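## Task

Finish with the right gripper commanded completely closed on the green scoop's handle. The handle must sit across the centre of the pads' width, and the pads must be open only slightly wider than the handle. Most of what lies between the fingers must be handle, and the pads' centre must fall between the handle's two ends, at any depth. The scoop must be raised off the table and motionless. Nothing may touch it except that gripper's fingers or the other arm above its base, and the gripper must be able to hold it without the other arm's help. The other scoop must stay within roughly a thick thumb's width of its starting spot and be rotated only a little. Anything else that stays in place only because the robot holds it at the end does not count.

## Robot and tools

Robot: two 6-joint arms, left_arm and right_arm, each ending in a parallel two-finger gripper. The names are labels only and do not mean a side of any picture.

Frame: every reported position uses one shared scene frame. The origin is on the table surface midway between the arms. +x points out over the table, +z points up, and left_arm sits on the +y side. Positions are in metres and orientations are quaternions in w,x,y,z order. The printed hand position is approximate, and the error grows with reach. end_effector_position is the point between the finger pads, about 1 cm behind the fingertips. The fingers point along the gripper's +z axis and close along its y axis.

Tool execute_actions. The argument actions is a list holding one item or none.
- Empty list: sends nothing and returns the current state.
- Motion: {"rows": [...], "steps": n}. n is 1 to 15 control steps of 1/30 s each and defaults to 15. Each row is applied for one step. If there are fewer rows than steps, the last row is repeated.
- Wait: {"steps": n} with no rows. n is up to 300, counted from the previous result.
- The optional pictures boolean controls whether camera images come back. They come back by default.

Each row is one list of 14 numbers covering both arms, even if only one arm moves. The order is: left waist, shoulder, elbow, wrist pitch, wrist yaw, wrist roll, left opening, then the same seven for the right arm. The six joint values are absolute target angles in radians, in the same form that Joint positions reports. They are not offsets.

Stated joint ranges, the same for both arms:
- waist -2.618 to 3.054
- shoulder 0.000 to 3.142
- elbow 0.000 to 3.142
- wrist pitch -1.571 to 1.571
- wrist yaw -1.571 to 1.571
- wrist roll -2.094 to 2.094

The true ends may differ by up to 0.036 rad. A target more than 0.036 rad beyond a stated end, and further out than the current angle, makes the whole call get refused, and nothing is sent. A target past the true end is clipped to that end, and the result then says "joint sent to its limit". That line may refer to an earlier action. If the line is missing, it does not prove the joint has room left.

Opening is an absolute value in [-1, 1]: +1 is fully open (0.094 m pad gap) and -1 is closed.

Motion limits: each step, a joint's target is held within a fixed lead of its measured angle. The leads are 0.202 rad for the waist, 0.258 for the shoulder, 0.238 for the elbow, 0.573 for wrist pitch, and 0.522 for wrist yaw and wrist roll. Targets are also scaled back so the hand never aims more than 70 mm from where it is. Large moves therefore take several calls or waits. Friction can leave a joint up to about 0.031 rad short, and a change smaller than that may not move the joint at all.

Between calls, the arms keep heading toward the last row sent. They stop once everything has nearly stopped moving, or when a step is HELD. After that, only a new action moves them further.

Reading results:
- The state line gives each arm's pose in the form left_arm: ... | right_arm: ....
- Joint positions and Joint velocities list, for each arm, the six joints (rad, rad/s) followed by the pad gap (m, m/s).
- grip_measured is the measured finger opening on the command scale. Each gripper has its own fixed error of up to about 1 mm.
- "joint command not followed" means a clearance check altered or blocked joint targets. The rest of the row still ran.
- HELD marks steps where all or part of your row was not sent.
- MOTOR HOT appears from 75 °C. OVER-TEMPERATURE FAULT reports a stop. At 90 °C that arm halts for 10 s. At 100 °C the arm and its gripper go limp and drop.

Gripping: away from the ends of the scale, the fingers move to where grip_measured would equal your command. To hold something, keep commanding below grip_measured. About 0.03 below gives a firm grip, and a smaller margin gives a lighter one. The goal requires a fully shut command at the end, so -1 is needed then. Pad force is about 50 to 62 N. Very thin parts under about 2 mm get less. Pads can spike harder at first contact, so close gently. Holding a load heats the motors, so do not hover with a load for long.

Tool zoom_image: camera is one of cam_high, cam_low, cam_left_wrist, cam_right_wrist, each 504x504. region is [x0, y0, x1, y1] in image pixels, with the top-left corner at 0,0, and at most 504 by 504. It returns a sharper crop of that camera's latest image.

Tool finished_scene: pass scene, the number of the current scene. The result reports success and gives the next task. Answering without any tool call ends everything.

Suggested order: look first. Open the correct gripper and bring it above the correct scoop's handle, square across it. Descend, then close gradually until grip_measured stops falling. Lift clear of the table, command -1, and let things settle before finishing.

Avoid:
- knocking anything off the table, which fails the scene
- bumping or shifting the other scoop
- the two arms colliding or pressing on each other
- slamming, dropping or shoving objects hard

Occasional outside tugs on the held part or pushes on loose items can happen, so recheck the scene before finishing.

Each tool is called after "Call:" in YAML: its name, and indented under it one key for each argument.

## Session

Call:
execute_actions:
  actions: []

Scene clock: 0.00 s of 4200.00 s.
left_arm: end_effector_position=(+0.1142, +0.5933, +0.1526) grip_measured=+1.000 end_effector_quat_wxyz=(+0.191, -0.657, +0.682, -0.258) | right_arm: end_effector_position=(+0.1110, -0.0461, +0.4009) grip_measured=+1.000 end_effector_quat_wxyz=(+0.187, +0.279, +0.862, +0.379)
Joint positions: left_arm=[ 1.417  1.9    1.655 -1.468  0.641  0.104  0.094] | right_arm=[ 1.356  1.44   2.037 -1.361  0.377  1.764  0.094]
Joint velocities: left_arm=[-0.007  0.002 -0.012  0.007 -0.066 -0.037  0.   ] | right_arm=[-0.002 -0.017  0.002 -0.007 -0.037  0.007  0.   ]

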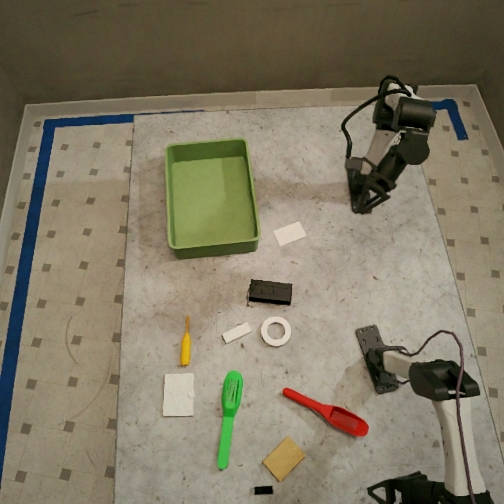

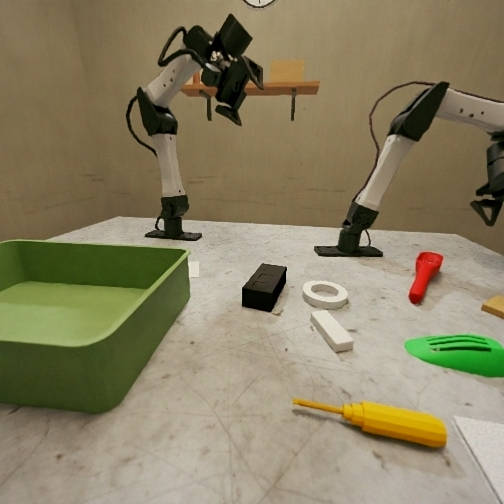

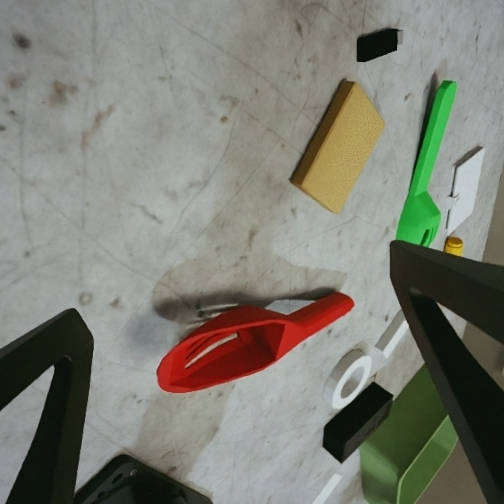

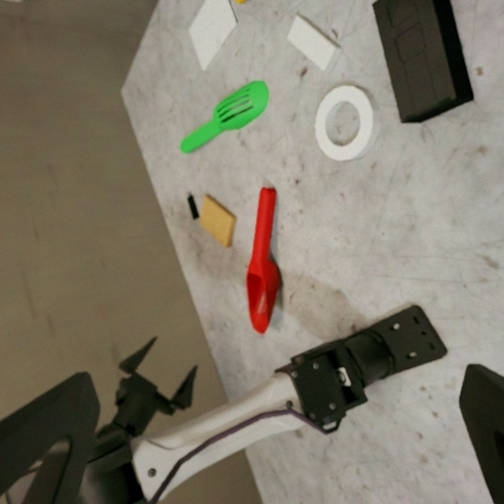

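Call:
execute_actions:
  actions:
    - {"rows":[[0.5,1.9,1.75,-1.42,0,0,1,0.5,1.9,1.75,-1.42,0,0,1]]}
  pictures: false

Call:
execute_actions:
  actions:
    - {"steps":45}

Scene clock: 3.13 s of 4200.00 s.
left_arm: end_effector_position=(+0.3024, +0.4800, +0.1356) grip_measured=+1.000 end_effector_quat_wxyz=(+0.006, -0.323, +0.946, -0.020) | right_arm: end_effector_position=(+0.2234, -0.0652, +0.1632) grip_measured=+1.000 end_effector_quat_wxyz=(+0.070, +0.075, +0.994, +0.029)
Joint positions: left_arm=[ 0.496  1.901  1.733 -1.404  0.042  0.014  0.094] | right_arm=[ 0.905  1.87   1.792 -1.363  0.077  0.996  0.094]
Joint velocities: left_arm=[-1.145  0.007  0.012  0.022 -0.051 -0.051  0.   ] | right_arm=[-1.541  0.784 -0.447 -0.125 -0.608 -2.615  0.   ]
Steps of this call (steps 1 to 79: nothing new was sent; steps 80 to 94: all 15 steps of this action). Readings (joint positions):
80: left_arm=[1.398 1.900 1.667 -1.469 0.567 0.090] | right_arm=[1.346 1.445 2.031 -1.360 0.357 1.735]
81: left_arm=[1.360 1.901 1.686 -1.462 0.459 0.072] | right_arm=[1.324 1.452 2.019 -1.360 0.331 1.697]
83: left_arm=[1.240 1.901 1.719 -1.442 0.291 0.049] | right_arm=[1.273 1.490 1.982 -1.360 0.287 1.618]
87: left_arm=[0.962 1.901 1.733 -1.414 0.120 0.025] | right_arm=[1.169 1.613 1.901 -1.361 0.207 1.450]
94: the state above

Scene clock: 4.63 s of 4200.00 s.
left_arm: end_effector_position=(+0.2980, +0.4845, +0.1355) grip_measured=+1.000 end_effector_quat_wxyz=(-0.000, -0.325, +0.946, -0.005) | right_arm: end_effector_position=(+0.2933, -0.1885, +0.1361) grip_measured=+1.000 end_effector_quat_wxyz=(+0.004, -0.215, +0.977, -0.005)
Joint positions: left_arm=[ 0.498  1.901  1.733 -1.407  0.009  0.01   0.094] | right_arm=[ 0.494  1.919  1.76  -1.405  0.012  0.005  0.094]
Joint velocities: left_arm=[-0.012 -0.007 -0.012  0.051 -0.037  0.051  0.   ] | right_arm=[-0.007  0.007 -0.012 -0.022  0.007 -0.007  0.   ]
Steps of this call (steps 1 to 45: the robot went on to your last target). Readings (joint positions):
1: left_arm=[0.468 1.901 1.733 -1.404 0.042 0.014] | right_arm=[0.846 1.893 1.779 -1.366 0.061 0.900]
2: left_arm=[0.456 1.901 1.733 -1.404 0.042 0.014] | right_arm=[0.783 1.910 1.768 -1.369 0.048 0.802]
4: left_arm=[0.464 1.901 1.733 -1.405 0.034 0.014] | right_arm=[0.648 1.924 1.760 -1.374 0.032 0.605]
8: left_arm=[0.495 1.901 1.733 -1.406 0.017 0.011] | right_arm=[0.465 1.920 1.760 -1.384 0.030 0.267]
45: the state above
All arms were judged still, so your last target was given up. Only a new action makes them travel on or press farther. Fingers that are still opening or closing keep moving.

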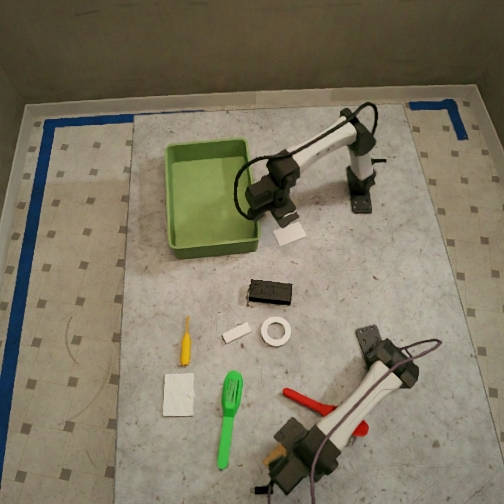

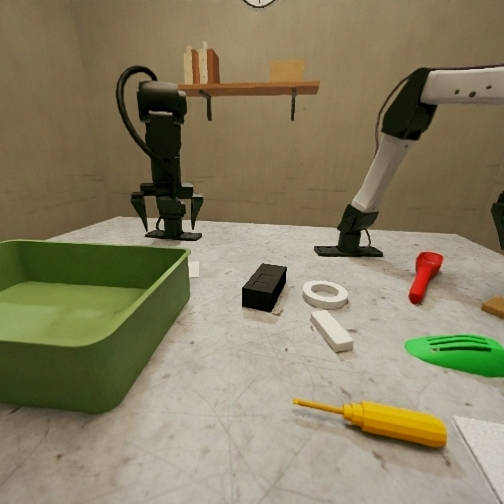

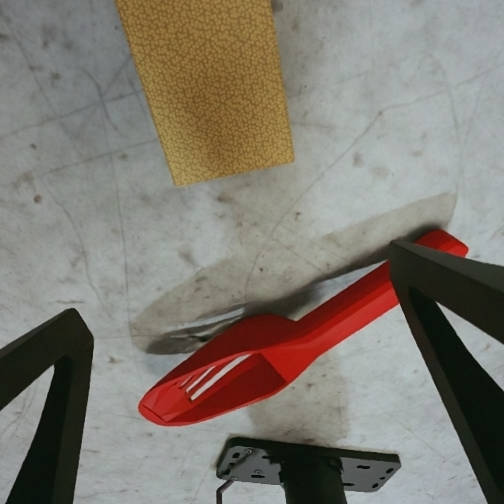

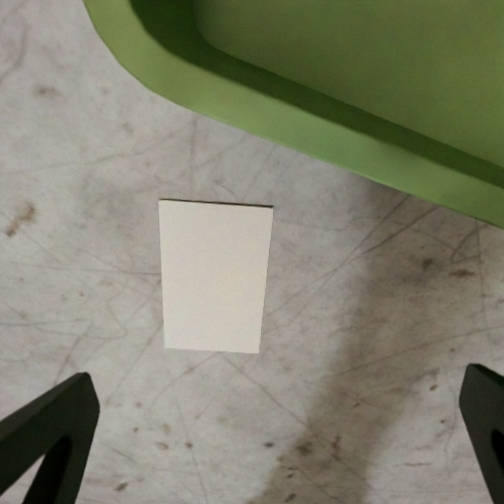

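Call:
execute_actions:
  actions:
    - {"rows":[[0.27,2.24,2.12,-1.43,0,-1.09,1,0.5,1.6,1.55,-1.42,0,0,1]]}
  pictures: false

Call:
execute_actions:
  actions:
    - {"steps":25}

Scene clock: 7.47 s of 4200.00 s.
left_arm: end_effector_position=(+0.4160, +0.4466, +0.0966) grip_measured=+1.000 end_effector_quat_wxyz=(+0.003, -0.651, +0.759, -0.003) | right_arm: end_effector_position=(+0.2385, -0.2140, +0.1904) grip_measured=+1.000 end_effector_quat_wxyz=(+0.068, -0.214, +0.974, +0.010)
Joint positions: left_arm=[ 0.258  2.245  2.095 -1.414  0.004 -0.986  0.094] | right_arm=[ 0.494  1.584  1.57  -1.42   0.011  0.005  0.094]
Joint velocities: left_arm=[ 0.105  0.012  0.037 -0.066 -0.007 -0.696  0.   ] | right_arm=[ 0.007 -0.012 -0.002 -0.007 -0.007  0.007  0.   ]
Steps of this call (steps 1 to 70: nothing new was sent; steps 71 to 85: all 15 steps of this action). Readings (joint positions):
71: left_arm=[0.486 1.922 1.762 -1.430 0.004 -0.041] | right_arm=[0.494 1.888 1.722 -1.376 0.011 0.005]
72: left_arm=[0.464 1.962 1.821 -1.447 -0.001 -0.110] | right_arm=[0.494 1.830 1.650 -1.361 0.011 0.005]
74: left_arm=[0.393 2.061 1.941 -1.442 -0.003 -0.248] | right_arm=[0.494 1.703 1.573 -1.402 0.011 0.005]
78: left_arm=[0.267 2.221 2.086 -1.404 0.000 -0.629] | right_arm=[0.494 1.578 1.570 -1.420 0.011 0.005]
85: the state above

Scene clock: 8.30 s of 4200.00 s.
left_arm: end_effector_position=(+0.4146, +0.4496, +0.0971) grip_measured=+1.000 end_effector_quat_wxyz=(+0.002, -0.689, +0.725, -0.003) | right_arm: end_effector_position=(+0.2385, -0.2140, +0.1904) grip_measured=+1.000 end_effector_quat_wxyz=(+0.068, -0.214, +0.974, +0.010)
Joint positions: left_arm=[ 0.266  2.245  2.097 -1.416  0.004 -1.08   0.094] | right_arm=[ 0.494  1.584  1.57  -1.42   0.011  0.005  0.094]
Joint velocities: left_arm=[ 0.002  0.002 -0.022  0.037 -0.037  0.051  0.   ] | right_arm=[-0.027  0.012 -0.002 -0.007 -0.007 -0.022  0.   ]
Steps of this call (steps 1 to 25: the robot went on to your last target). Readings (joint positions):
1: left_arm=[0.261 2.245 2.096 -1.415 0.004 -1.005] | right_arm=[0.494 1.584 1.570 -1.420 0.011 0.005]
2: left_arm=[0.264 2.245 2.097 -1.415 0.004 -1.020] | right_arm=[0.494 1.584 1.570 -1.420 0.011 0.005]
4: left_arm=[0.266 2.245 2.097 -1.415 0.004 -1.042] | right_arm=[0.494 1.584 1.570 -1.420 0.011 0.005]
8: left_arm=[0.266 2.245 2.097 -1.416 0.004 -1.064] | right_arm=[0.494 1.584 1.570 -1.420 0.011 0.005]
25: the state above

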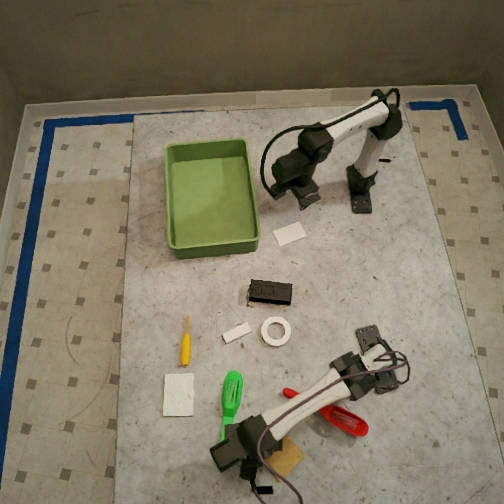

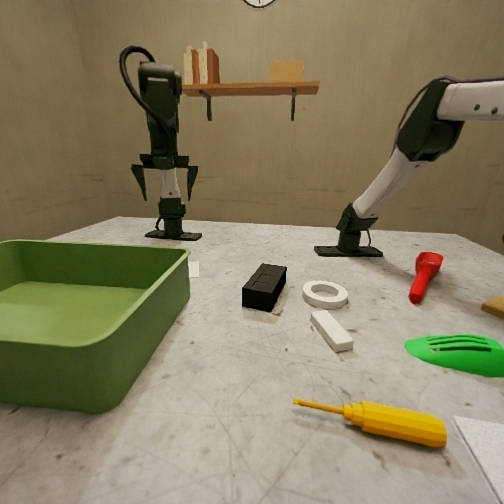

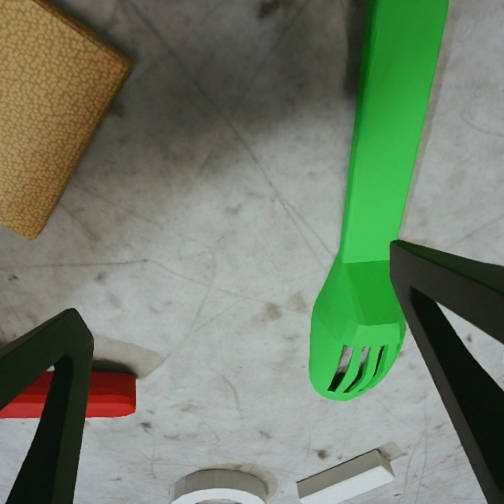

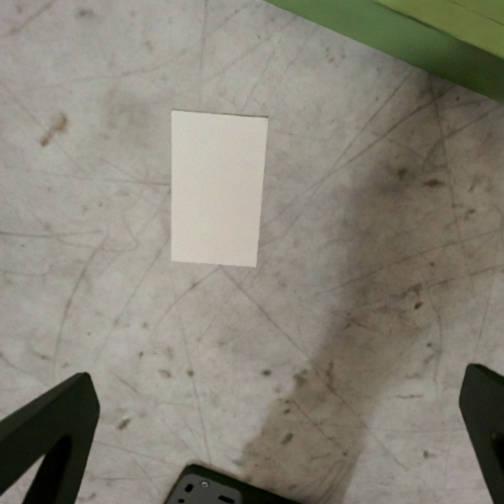

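Call:
execute_actions:
  actions:
    - {"rows":[[0.25,2.3,2.18,-1.21,0,-1.09,1,0.5,1.6,1.55,-1.42,0,0,1],[0.25,2.3,2.18,-1.21,0,-1.09,1,0.5,1.6,1.55,-1.42,0,0,1],[0.25,2.35,2.18,-1.21,0,-1.09,1,0.5,1.6,1.55,-1.42,0,0,1],[0.25,2.35,2.18,-1.21,0,-1.09,1,0.5,1.6,1.55,-1.42,0,0,1],[0.25,2.4,2.18,-1.21,0,-1.09,1,0.5,1.6,1.55,-1.42,0,0,1]]}

Scene clock: 11.20 s of 4200.00 s.
left_arm: end_effector_position=(+0.4682, +0.4713, +0.0506) grip_measured=+1.000 end_effector_quat_wxyz=(+0.055, -0.686, +0.726, -0.021) | right_arm: end_effector_position=(+0.2385, -0.2140, +0.1904) grip_measured=+1.000 end_effector_quat_wxyz=(+0.068, -0.214, +0.974, +0.010)
Joint positions: left_arm=[ 0.259  2.4    2.172 -1.226  0.004 -1.08   0.094] | right_arm=[ 0.494  1.584  1.57  -1.42   0.011  0.005  0.094]
Joint velocities: left_arm=[ 0.022 -0.007  0.002  0.095  0.022 -0.007  0.   ] | right_arm=[-0.012 -0.017 -0.002 -0.051 -0.022  0.007  0.   ]
Steps of this call (steps 1 to 15: the robot went on to your last target; steps 16 to 72: nothing new was sent; steps 73 to 87: all 15 steps of this action). Readings (joint positions):
73: left_arm=[0.266 2.250 2.106 -1.408 0.004 -1.080] | right_arm=[0.494 1.584 1.570 -1.420 0.011 0.005]
74: left_arm=[0.265 2.259 2.125 -1.378 0.004 -1.080] | right_arm=[0.494 1.584 1.570 -1.420 0.011 0.005]
76: left_arm=[0.263 2.284 2.157 -1.312 0.004 -1.080] | right_arm=[0.494 1.584 1.570 -1.420 0.011 0.005]
80: left_arm=[0.259 2.355 2.172 -1.243 0.004 -1.080] | right_arm=[0.494 1.584 1.570 -1.420 0.011 0.005]
87: the state above

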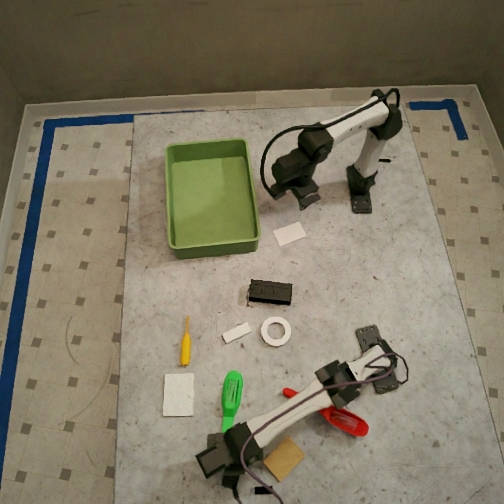

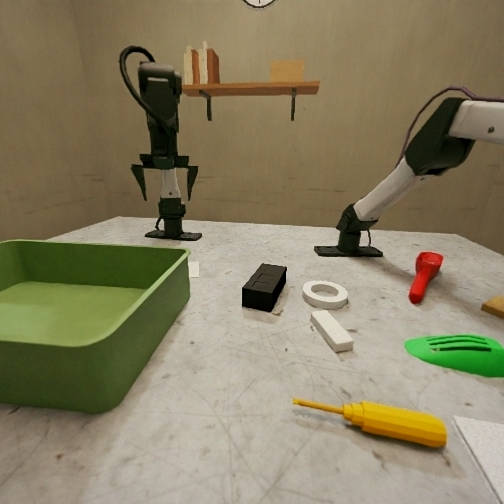

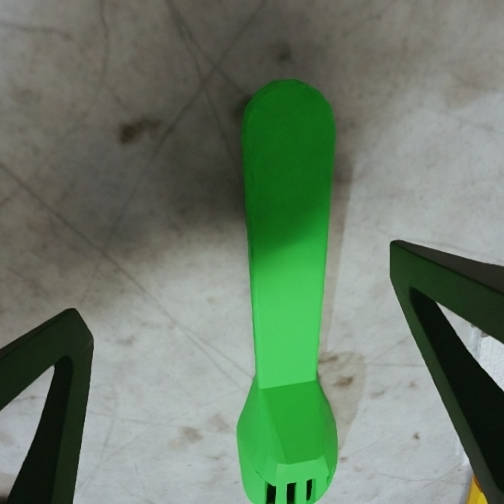

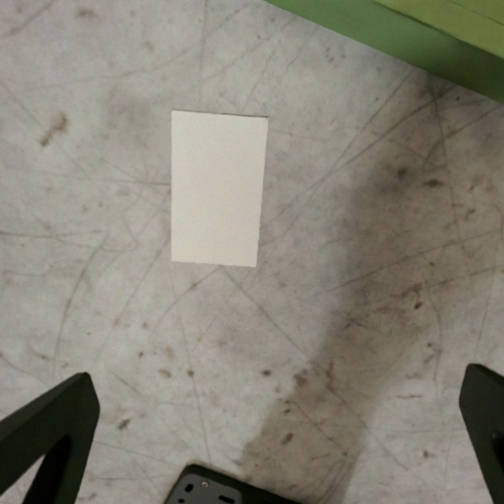

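Call:
execute_actions:
  actions:
    - {"rows":[[0.17,2.46,2.18,-1.18,0,-1.17,1,0.5,1.6,1.55,-1.42,0,0,1]]}

Scene clock: 12.40 s of 4200.00 s.
left_arm: end_effector_position=(+0.4914, +0.4288, +0.0303) grip_measured=+1.000 end_effector_quat_wxyz=(+0.049, -0.678, +0.733, -0.022) | right_arm: end_effector_position=(+0.2385, -0.2140, +0.1904) grip_measured=+1.000 end_effector_quat_wxyz=(+0.068, -0.214, +0.974, +0.010)
Joint positions: left_arm=[ 0.161  2.445  2.172 -1.19   0.    -1.157  0.094] | right_arm=[ 0.494  1.584  1.57  -1.42   0.011  0.005  0.094]
Joint velocities: left_arm=[ 0.032  0.007 -0.022  0.066  0.007 -0.007  0.   ] | right_arm=[-0.007 -0.002  0.002 -0.007 -0.022 -0.037  0.   ]
Steps of this call (steps 1 to 15: the robot went on to your last target; steps 16 to 21: nothing new was sent; steps 22 to 36: all 15 steps of this action). Readings (joint positions):
22: left_arm=[0.253 2.403 2.172 -1.217 0.002 -1.092] | right_arm=[0.494 1.584 1.570 -1.420 0.011 0.005]
23: left_arm=[0.245 2.407 2.172 -1.210 -0.001 -1.106] | right_arm=[0.494 1.584 1.570 -1.420 0.011 0.005]
25: left_arm=[0.214 2.420 2.172 -1.200 -0.001 -1.126] | right_arm=[0.494 1.584 1.570 -1.420 0.011 0.005]
29: left_arm=[0.160 2.443 2.172 -1.193 -0.000 -1.146] | right_arm=[0.494 1.584 1.570 -1.420 0.011 0.005]
36: the state above

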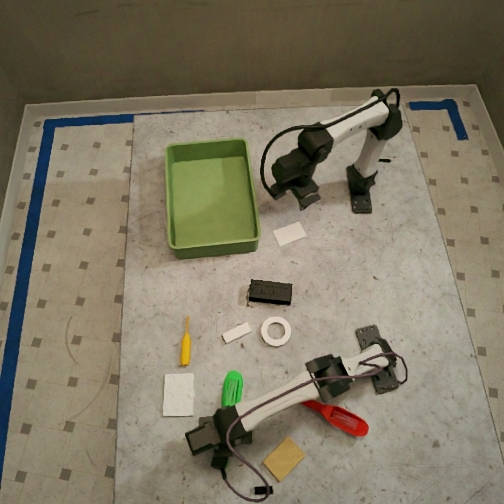

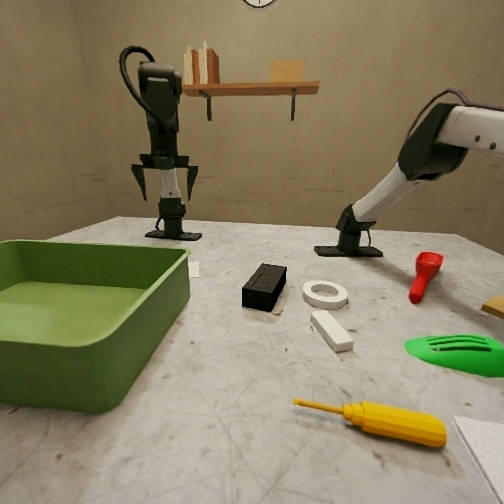

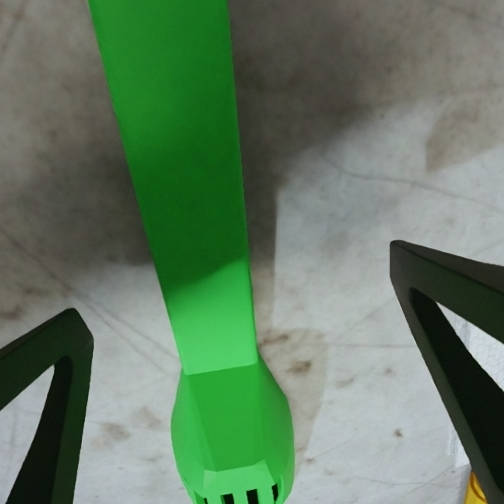

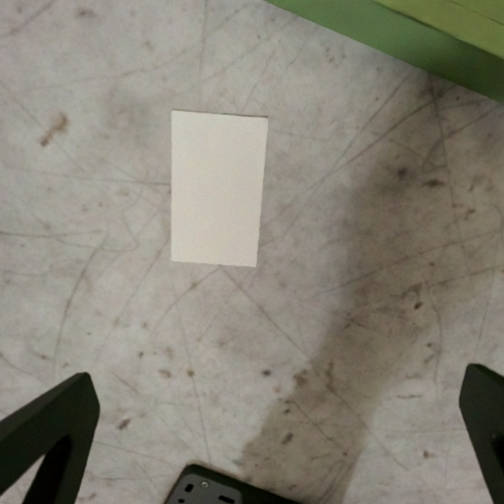

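Call:
execute_actions:
  actions:
    - {"rows":[[0.17,2.485,2.18,-1.235,0,-1.21,0.6,0.5,1.6,1.55,-1.42,0,0,1]]}
  pictures: false

Call:
execute_actions:
  actions:
    - {"rows":[[0.17,2.485,2.18,-1.235,0,-1.21,-1,0.5,1.6,1.55,-1.42,0,0,1]]}
  pictures: false

Call:
execute_actions:
  actions:
    - {"steps":15}

Scene clock: 14.20 s of 4200.00 s.
left_arm: end_effector_position=(+0.4827, +0.4264, +0.0209) grip_measured=+0.602 end_effector_quat_wxyz=(+0.027, -0.694, +0.719, -0.012) | right_arm: end_effector_position=(+0.2385, -0.2140, +0.1904) grip_measured=+1.000 end_effector_quat_wxyz=(+0.068, -0.214, +0.974, +0.010)
Joint positions: left_arm=[ 0.162  2.463  2.172 -1.22   0.    -1.198  0.075] | right_arm=[ 0.494  1.584  1.57  -1.42   0.011  0.005  0.094]
Joint velocities: left_arm=[ 0.007  0.007 -0.027 -0.022 -0.022 -0.11   0.001] | right_arm=[ 0.017 -0.002  0.002  0.081 -0.007 -0.007  0.   ]
Steps of this call (steps 1 to 15: the robot went on to your last target; steps 16 to 39: nothing new was sent; steps 40 to 54: all 15 steps of this action). Readings (joint positions):
40: left_arm=[0.162 2.446 2.172 -1.191 0.000 -1.166] | right_arm=[0.494 1.584 1.570 -1.420 0.011 0.005]
41: left_arm=[0.162 2.447 2.172 -1.196 0.000 -1.172] | right_arm=[0.494 1.584 1.570 -1.420 0.011 0.005]
43: left_arm=[0.162 2.452 2.172 -1.205 0.000 -1.182] | right_arm=[0.494 1.584 1.570 -1.420 0.011 0.005]
47: left_arm=[0.162 2.462 2.172 -1.216 0.000 -1.193] | right_arm=[0.494 1.584 1.570 -1.420 0.011 0.005]
54: the state above

Scene clock: 14.70 s of 4200.00 s.
left_arm: end_effector_position=(+0.4816, +0.4261, +0.0209) grip_measured=-0.991 end_effector_quat_wxyz=(+0.025, -0.695, +0.719, -0.011) | right_arm: end_effector_position=(+0.2385, -0.2140, +0.1904) grip_measured=+1.000 end_effector_quat_wxyz=(+0.068, -0.214, +0.974, +0.010)
Joint positions: left_arm=[ 0.162  2.463  2.172 -1.225 -0.001 -1.2    0.   ] | right_arm=[ 0.494  1.584  1.57  -1.42   0.011  0.005  0.094]
Joint velocities: left_arm=[-0.007  0.007 -0.007  0.007  0.022  0.022  0.001] | right_arm=[-0.002 -0.002 -0.002 -0.007 -0.022 -0.022  0.   ]
Steps of this call (steps 1 to 15: all 15 steps of this action). Readings (joint positions):
1: left_arm=[0.162 2.463 2.172 -1.220 0.000 -1.199] | right_arm=[0.494 1.584 1.570 -1.420 0.011 0.005]
2: left_arm=[0.162 2.463 2.172 -1.220 0.000 -1.199] | right_arm=[0.494 1.584 1.570 -1.420 0.011 0.005]
4: left_arm=[0.162 2.463 2.172 -1.221 0.000 -1.199] | right_arm=[0.494 1.584 1.570 -1.420 0.011 0.005]
8: left_arm=[0.162 2.463 2.172 -1.225 -0.001 -1.200] | right_arm=[0.494 1.584 1.570 -1.420 0.011 0.005]
15: the state above

Scene clock: 15.20 s of 4200.00 s.
left_arm: end_effector_position=(+0.4816, +0.4261, +0.0209) grip_measured=-0.991 end_effector_quat_wxyz=(+0.025, -0.695, +0.719, -0.011) | right_arm: end_effector_position=(+0.2385, -0.2140, +0.1904) grip_measured=+1.000 end_effector_quat_wxyz=(+0.068, -0.214, +0.974, +0.010)
Joint positions: left_arm=[ 0.162  2.463  2.172 -1.225 -0.001 -1.2    0.   ] | right_arm=[ 0.494  1.584  1.57  -1.42   0.011  0.005  0.094]
Joint velocities: left_arm=[-0.022 -0.007 -0.017  0.022 -0.007 -0.081  0.001] | right_arm=[ 0.007 -0.017  0.002 -0.066  0.007 -0.037  0.   ]
Steps of this call (steps 1 to 15: the robot went on to your last target). Readings (joint positions):
1: left_arm=[0.162 2.463 2.172 -1.225 -0.001 -1.200] | right_arm=[0.494 1.584 1.570 -1.420 0.011 0.005]
2: left_arm=[0.162 2.463 2.172 -1.225 -0.001 -1.200] | right_arm=[0.494 1.584 1.570 -1.420 0.011 0.005]
4: left_arm=[0.162 2.463 2.172 -1.225 -0.001 -1.200] | right_arm=[0.494 1.584 1.570 -1.420 0.011 0.005]
8: left_arm=[0.162 2.463 2.172 -1.225 -0.001 -1.200] | right_arm=[0.494 1.584 1.570 -1.420 0.011 0.005]
15: the state above
All arms were judged still, so your last target was given up. Only a new action makes them travel on or press farther. Fingers that are still opening or closing keep moving.

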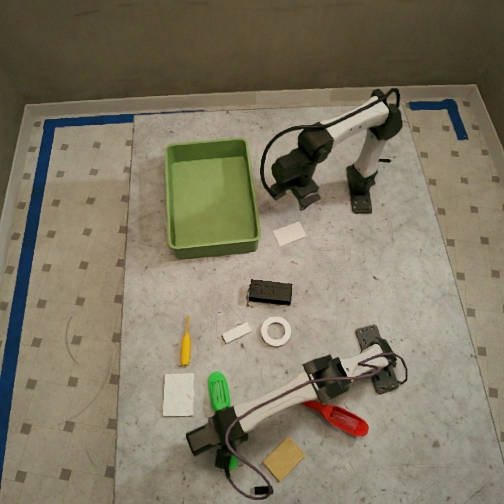

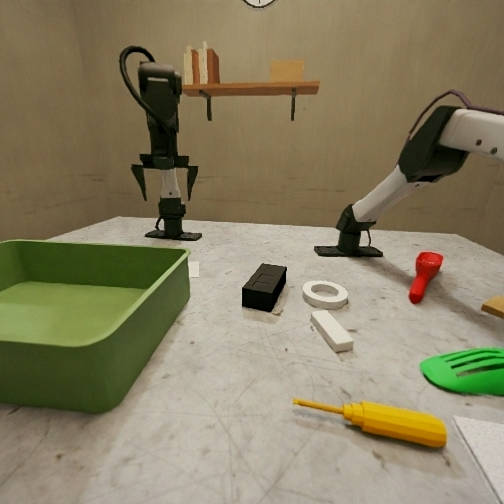

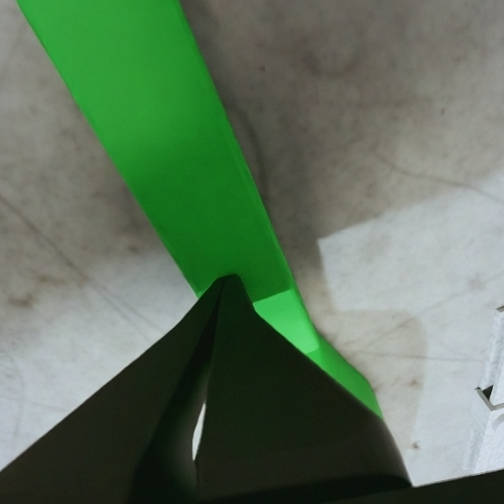

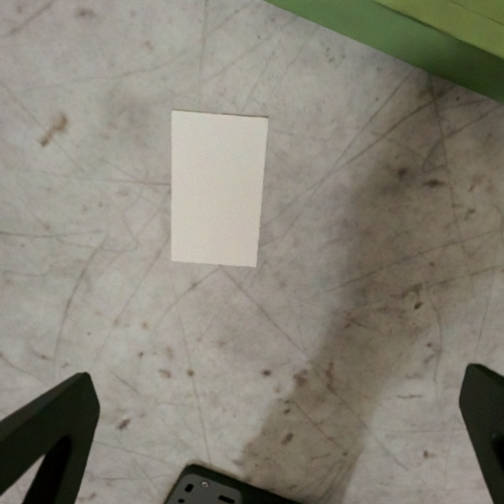

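Call:
execute_actions:
  actions:
    - {"rows":[[0.17,2.41,2.18,-1.235,0,-1.21,-1,0.5,1.6,1.55,-1.42,0,0,1],[0.17,2.41,2.18,-1.235,0,-1.21,-1,0.5,1.6,1.55,-1.42,0,0,1],[0.17,2.41,2.18,-1.235,0,-1.21,-1,0.5,1.6,1.55,-1.42,0,0,1],[0.17,2.41,2.18,-1.235,0,-1.21,-1,0.5,1.6,1.55,-1.42,0,0,1],[0.17,2.41,2.18,-1.235,0,-1.21,-1,0.5,1.6,1.55,-1.42,0,0,1],[0.23,2.41,2.18,-1.21,0,-1.45,0.7,0.5,1.6,1.55,-1.42,0,0,1]]}
  pictures: false

Call:
execute_actions:
  actions:
    - {"rows":[[0.23,2.495,2.18,-1.21,0,-1.45,0.7,0.5,1.6,1.55,-1.42,0,0,1]]}

Scene clock: 17.03 s of 4200.00 s.
left_arm: end_effector_position=(+0.4735, +0.4631, +0.0469) grip_measured=+0.697 end_effector_quat_wxyz=(-0.051, +0.790, -0.610, +0.028) | right_arm: end_effector_position=(+0.2385, -0.2140, +0.1904) grip_measured=+1.000 end_effector_quat_wxyz=(+0.068, -0.214, +0.974, +0.010)
Joint positions: left_arm=[ 0.239  2.408  2.172 -1.218  0.001 -1.413  0.08 ] | right_arm=[ 0.494  1.584  1.57  -1.42   0.011  0.005  0.094]
Joint velocities: left_arm=[-0.002  0.017 -0.002  0.007  0.066 -0.256  0.001] | right_arm=[-0.002 -0.012 -0.012 -0.037  0.007  0.007  0.   ]
Steps of this call (steps 1 to 40: nothing new was sent; steps 41 to 55: all 15 steps of this action). Readings (joint positions):
41: left_arm=[0.162 2.460 2.172 -1.225 -0.001 -1.200] | right_arm=[0.494 1.584 1.570 -1.420 0.011 0.005]
42: left_arm=[0.162 2.455 2.172 -1.227 -0.001 -1.200] | right_arm=[0.494 1.584 1.570 -1.420 0.011 0.005]
44: left_arm=[0.162 2.439 2.172 -1.227 -0.001 -1.200] | right_arm=[0.494 1.584 1.570 -1.420 0.011 0.005]
48: left_arm=[0.182 2.411 2.172 -1.222 0.001 -1.308] | right_arm=[0.494 1.584 1.570 -1.420 0.011 0.005]
55: the state above

Scene clock: 17.53 s of 4200.00 s.
left_arm: end_effector_position=(+0.4689, +0.4602, +0.0099) grip_measured=+0.698 end_effector_quat_wxyz=(-0.019, +0.799, -0.601, +0.011) | right_arm: end_effector_position=(+0.2385, -0.2140, +0.1904) grip_measured=+1.000 end_effector_quat_wxyz=(+0.068, -0.214, +0.974, +0.010)
Joint positions: left_arm=[ 0.237  2.487  2.172 -1.213  0.001 -1.439  0.08 ] | right_arm=[ 0.494  1.584  1.57  -1.42   0.011  0.005  0.094]
Joint velocities: left_arm=[-0.017 -0.002 -0.022 -0.022 -0.081  0.022  0.001] | right_arm=[-0.002 -0.002  0.002 -0.051 -0.037  0.022  0.   ]
Steps of this call (steps 1 to 15: all 15 steps of this action). Readings (joint positions):
1: left_arm=[0.239 2.414 2.172 -1.218 0.001 -1.418] | right_arm=[0.494 1.584 1.570 -1.420 0.011 0.005]
2: left_arm=[0.237 2.421 2.172 -1.214 0.001 -1.423] | right_arm=[0.494 1.584 1.570 -1.420 0.011 0.005]
4: left_arm=[0.237 2.445 2.172 -1.214 0.001 -1.429] | right_arm=[0.494 1.584 1.570 -1.420 0.011 0.005]
8: left_arm=[0.237 2.484 2.172 -1.214 0.001 -1.435] | right_arm=[0.494 1.584 1.570 -1.420 0.011 0.005]
15: the state above

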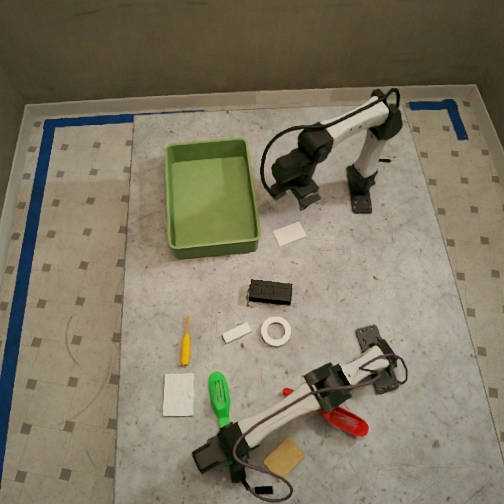

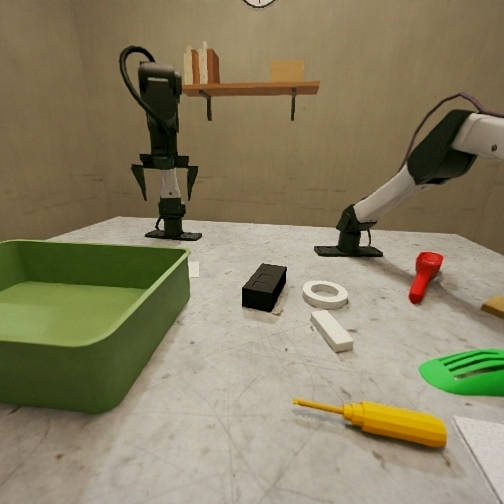

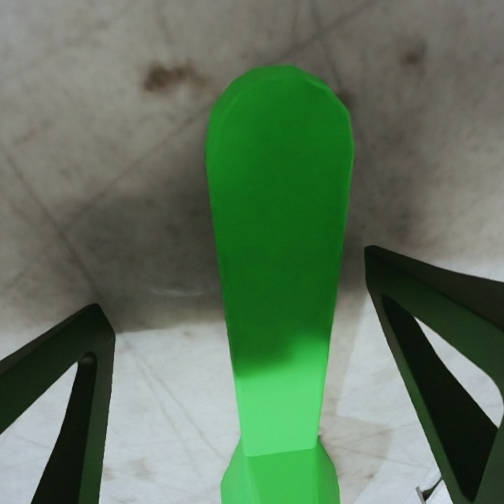

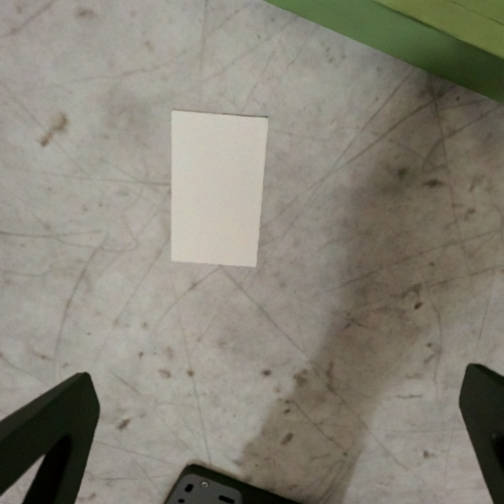

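Call:
execute_actions:
  actions:
    - {"rows":[[0.23,2.503,2.18,-1.16,0,-1.45,0.5,0.5,1.6,1.55,-1.42,0,0,1],[0.23,2.503,2.18,-1.16,0,-1.45,0.5,0.5,1.6,1.55,-1.42,0,0,1],[0.23,2.503,2.18,-1.16,0,-1.45,0.3,0.5,1.6,1.55,-1.42,0,0,1],[0.23,2.503,2.18,-1.16,0,-1.45,0.1,0.5,1.6,1.55,-1.42,0,0,1],[0.23,2.503,2.18,-1.16,0,-1.45,-0.1,0.5,1.6,1.55,-1.42,0,0,1],[0.23,2.503,2.18,-1.16,0,-1.45,-0.3,0.5,1.6,1.55,-1.42,0,0,1],[0.23,2.503,2.18,-1.16,0,-1.45,-0.6,0.5,1.6,1.55,-1.42,0,0,1]]}
  pictures: false

Scene clock: 19.20 s of 4200.00 s.
left_arm: end_effector_position=(+0.4779, +0.4642, +0.0105) grip_measured=-0.403 end_effector_quat_wxyz=(-0.036, +0.799, -0.599, +0.021) | right_arm: end_effector_position=(+0.2385, -0.2140, +0.1904) grip_measured=+1.000 end_effector_quat_wxyz=(+0.068, -0.214, +0.974, +0.010)
Joint positions: left_arm=[ 0.237  2.487  2.172 -1.173  0.001 -1.443  0.028] | right_arm=[ 0.494  1.584  1.57  -1.42   0.011  0.005  0.094]
Joint velocities: left_arm=[-0.012 -0.007 -0.017  0.022  0.066 -0.095  0.001] | right_arm=[ 0.007  0.012  0.007 -0.007 -0.007  0.037  0.   ]
Steps of this call (steps 1 to 15: the robot went on to your last target; steps 16 to 35: nothing new was sent; steps 36 to 50: all 15 steps of this action). Readings (joint positions):
36: left_arm=[0.237 2.487 2.172 -1.210 0.001 -1.440] | right_arm=[0.494 1.584 1.570 -1.420 0.011 0.005]
37: left_arm=[0.237 2.487 2.172 -1.203 0.001 -1.440] | right_arm=[0.494 1.584 1.570 -1.420 0.011 0.005]
39: left_arm=[0.237 2.487 2.172 -1.190 0.001 -1.440] | right_arm=[0.494 1.584 1.570 -1.420 0.011 0.005]
43: left_arm=[0.237 2.487 2.172 -1.176 0.001 -1.442] | right_arm=[0.494 1.584 1.570 -1.420 0.011 0.005]
50: the state above

Call:
execute_actions:
  actions:
    - {"rows":[[0.23,2.25,2.1,-1.38,0,-1.45,-0.6,0.1,1.6,1.55,-1.42,0,0,1]],"steps":10}
  pictures: false

Call:
execute_actions:
  actions:
    - {"rows":[[-1.25,1.7,1.4,-1.23,0,-1.45,-0.6,0.1,1.6,1.55,-1.42,0,0,1]]}
  pictures: false

Call:
execute_actions:
  actions:
    - {"steps":25}
  pictures: false

Call:
execute_actions:
  actions:
    - {"rows":[[-1.25,1.74,1.08,-0.86,0,-1.45,-0.6,0.1,1.6,1.55,-1.42,0,0,1]]}

Scene clock: 22.10 s of 4200.00 s.
left_arm: end_effector_position=(+0.4411, +0.4482, +0.1177) grip_measured=-0.403 end_effector_quat_wxyz=(-0.060, +0.798, -0.598, +0.034) | right_arm: end_effector_position=(+0.2673, -0.3331, +0.1906) grip_measured=+1.000 end_effector_quat_wxyz=(+0.070, -0.014, +0.997, -0.003)
Joint positions: left_arm=[ 0.237  2.212  2.116 -1.337  0.001 -1.443  0.028] | right_arm=[ 0.086  1.584  1.57  -1.416  0.009  0.002  0.094]
Joint velocities: left_arm=[-0.012 -0.12  -0.007 -0.125 -0.066  0.037 -0.   ] | right_arm=[ 0.11   0.007  0.012 -0.037  0.022 -0.007  0.   ]
Steps of this call (steps 1 to 15: the robot went on to your last target; steps 16 to 77: nothing new was sent; steps 78 to 87: all 10 steps of this action). Readings (joint positions):
78: left_arm=[0.237 2.472 2.163 -1.176 0.001 -1.443] | right_arm=[0.474 1.584 1.570 -1.420 0.000 0.004]
79: left_arm=[0.237 2.447 2.141 -1.199 0.001 -1.443] | right_arm=[0.427 1.584 1.570 -1.420 -0.008 0.002]
81: left_arm=[0.237 2.375 2.118 -1.260 0.001 -1.443] | right_arm=[0.292 1.584 1.570 -1.418 -0.008 0.002]
85: left_arm=[0.237 2.238 2.116 -1.323 0.001 -1.443] | right_arm=[0.092 1.584 1.570 -1.416 0.007 0.002]
87: the state above

Scene clock: 22.60 s of 4200.00 s.
left_arm: end_effector_position=(+0.3306, +0.1659, +0.1291) grip_measured=-0.403 end_effector_quat_wxyz=(+0.032, -0.537, +0.842, -0.032) | right_arm: end_effector_position=(+0.2673, -0.3322, +0.1906) grip_measured=+1.000 end_effector_quat_wxyz=(+0.070, -0.015, +0.997, -0.003)
Joint positions: left_arm=[-0.482  1.694  1.448 -1.234 -0.008 -1.443  0.028] | right_arm=[ 0.089  1.584  1.57  -1.416  0.009  0.002  0.094]
Joint velocities: left_arm=[-1.927  0.1   -0.579 -0.037 -0.081 -0.051 -0.001] | right_arm=[ 0.007 -0.002  0.007  0.051  0.037 -0.007  0.   ]
Steps of this call (steps 1 to 15: all 15 steps of this action). Readings (joint positions):
1: left_arm=[0.228 2.187 2.087 -1.317 -0.004 -1.443] | right_arm=[0.088 1.584 1.570 -1.416 0.009 0.002]
2: left_arm=[0.211 2.149 2.029 -1.294 -0.010 -1.443] | right_arm=[0.089 1.584 1.570 -1.416 0.009 0.002]
4: left_arm=[0.146 2.056 1.922 -1.278 -0.012 -1.443] | right_arm=[0.089 1.584 1.570 -1.416 0.009 0.002]
8: left_arm=[-0.051 1.832 1.716 -1.245 -0.012 -1.443] | right_arm=[0.089 1.584 1.570 -1.416 0.009 0.002]
15: the state above

Scene clock: 23.43 s of 4200.00 s.
left_arm: end_effector_position=(+0.1704, -0.0233, +0.1196) grip_measured=-0.404 end_effector_quat_wxyz=(+0.009, -0.180, +0.983, -0.035) | right_arm: end_effector_position=(+0.2673, -0.3322, +0.1906) grip_measured=+1.000 end_effector_quat_wxyz=(+0.070, -0.015, +0.997, -0.003)
Joint positions: left_arm=[-1.256  1.703  1.421 -1.216  0.004 -1.443  0.028] | right_arm=[ 0.089  1.584  1.57  -1.416  0.009  0.002  0.094]
Joint velocities: left_arm=[-0.002  0.002  0.012  0.007 -0.066  0.022  0.001] | right_arm=[-0.022 -0.012  0.027  0.007 -0.051 -0.007  0.   ]
Steps of this call (steps 1 to 25: the robot went on to your last target). Readings (joint positions):
1: left_arm=[-0.553 1.698 1.433 -1.234 -0.008 -1.443] | right_arm=[0.089 1.584 1.570 -1.416 0.009 0.002]
2: left_arm=[-0.625 1.701 1.425 -1.233 -0.007 -1.443] | right_arm=[0.089 1.584 1.570 -1.416 0.009 0.002]
4: left_arm=[-0.769 1.703 1.421 -1.230 -0.007 -1.443] | right_arm=[0.089 1.584 1.570 -1.416 0.009 0.002]
8: left_arm=[-1.060 1.703 1.421 -1.218 -0.006 -1.443] | right_arm=[0.089 1.584 1.570 -1.416 0.009 0.002]
25: the state above

Scene clock: 23.93 s of 4200.00 s.
left_arm: end_effector_position=(+0.1596, -0.0026, +0.0231) grip_measured=-0.404 end_effector_quat_wxyz=(+0.002, -0.180, +0.984, -0.010) | right_arm: end_effector_position=(+0.2673, -0.3322, +0.1906) grip_measured=+1.000 end_effector_quat_wxyz=(+0.070, -0.015, +0.997, -0.003)
Joint positions: left_arm=[-1.256  1.75   1.083 -0.885  0.003 -1.444  0.028] | right_arm=[ 0.089  1.584  1.57  -1.416  0.009  0.002  0.094]
Joint velocities: left_arm=[-0.017  0.007 -0.007  0.11   0.022 -0.037 -0.001] | right_arm=[ 0.002  0.027  0.002  0.007 -0.081  0.022  0.   ]
Steps of this call (steps 1 to 15: all 15 steps of this action). Readings (joint positions):
1: left_arm=[-1.256 1.698 1.389 -1.167 0.004 -1.443] | right_arm=[0.089 1.584 1.570 -1.416 0.009 0.002]
2: left_arm=[-1.256 1.689 1.329 -1.088 0.003 -1.444] | right_arm=[0.089 1.584 1.570 -1.416 0.009 0.002]
4: left_arm=[-1.256 1.702 1.205 -0.991 0.003 -1.444] | right_arm=[0.089 1.584 1.570 -1.416 0.009 0.002]
8: left_arm=[-1.256 1.750 1.085 -0.945 0.003 -1.444] | right_arm=[0.089 1.584 1.570 -1.416 0.009 0.002]
15: the state above

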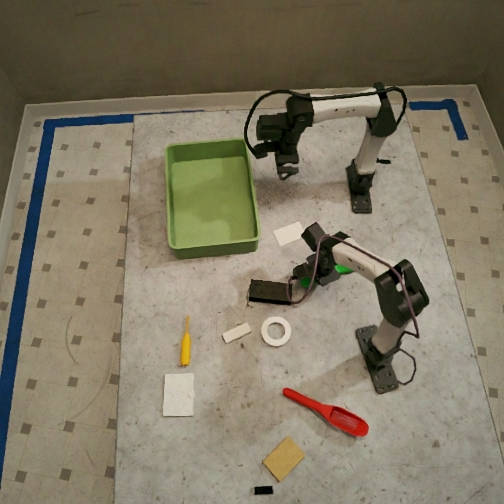

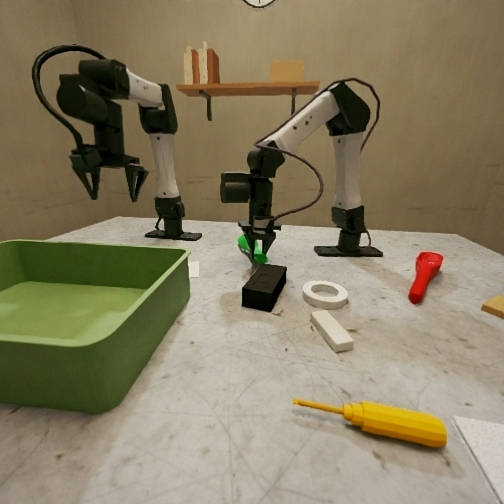

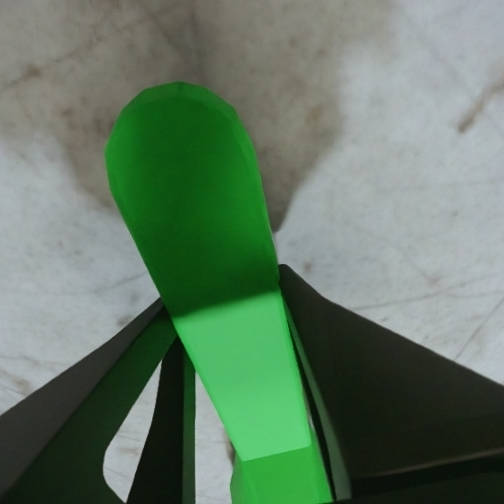

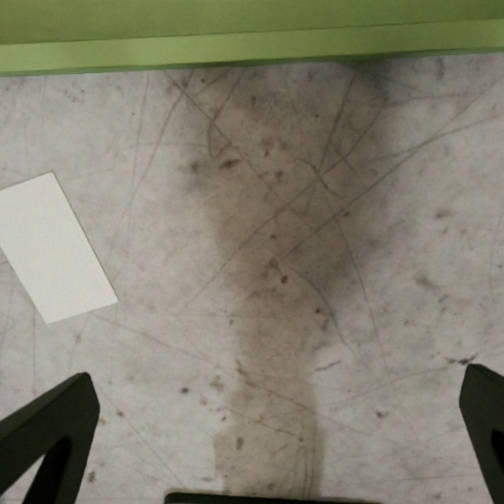

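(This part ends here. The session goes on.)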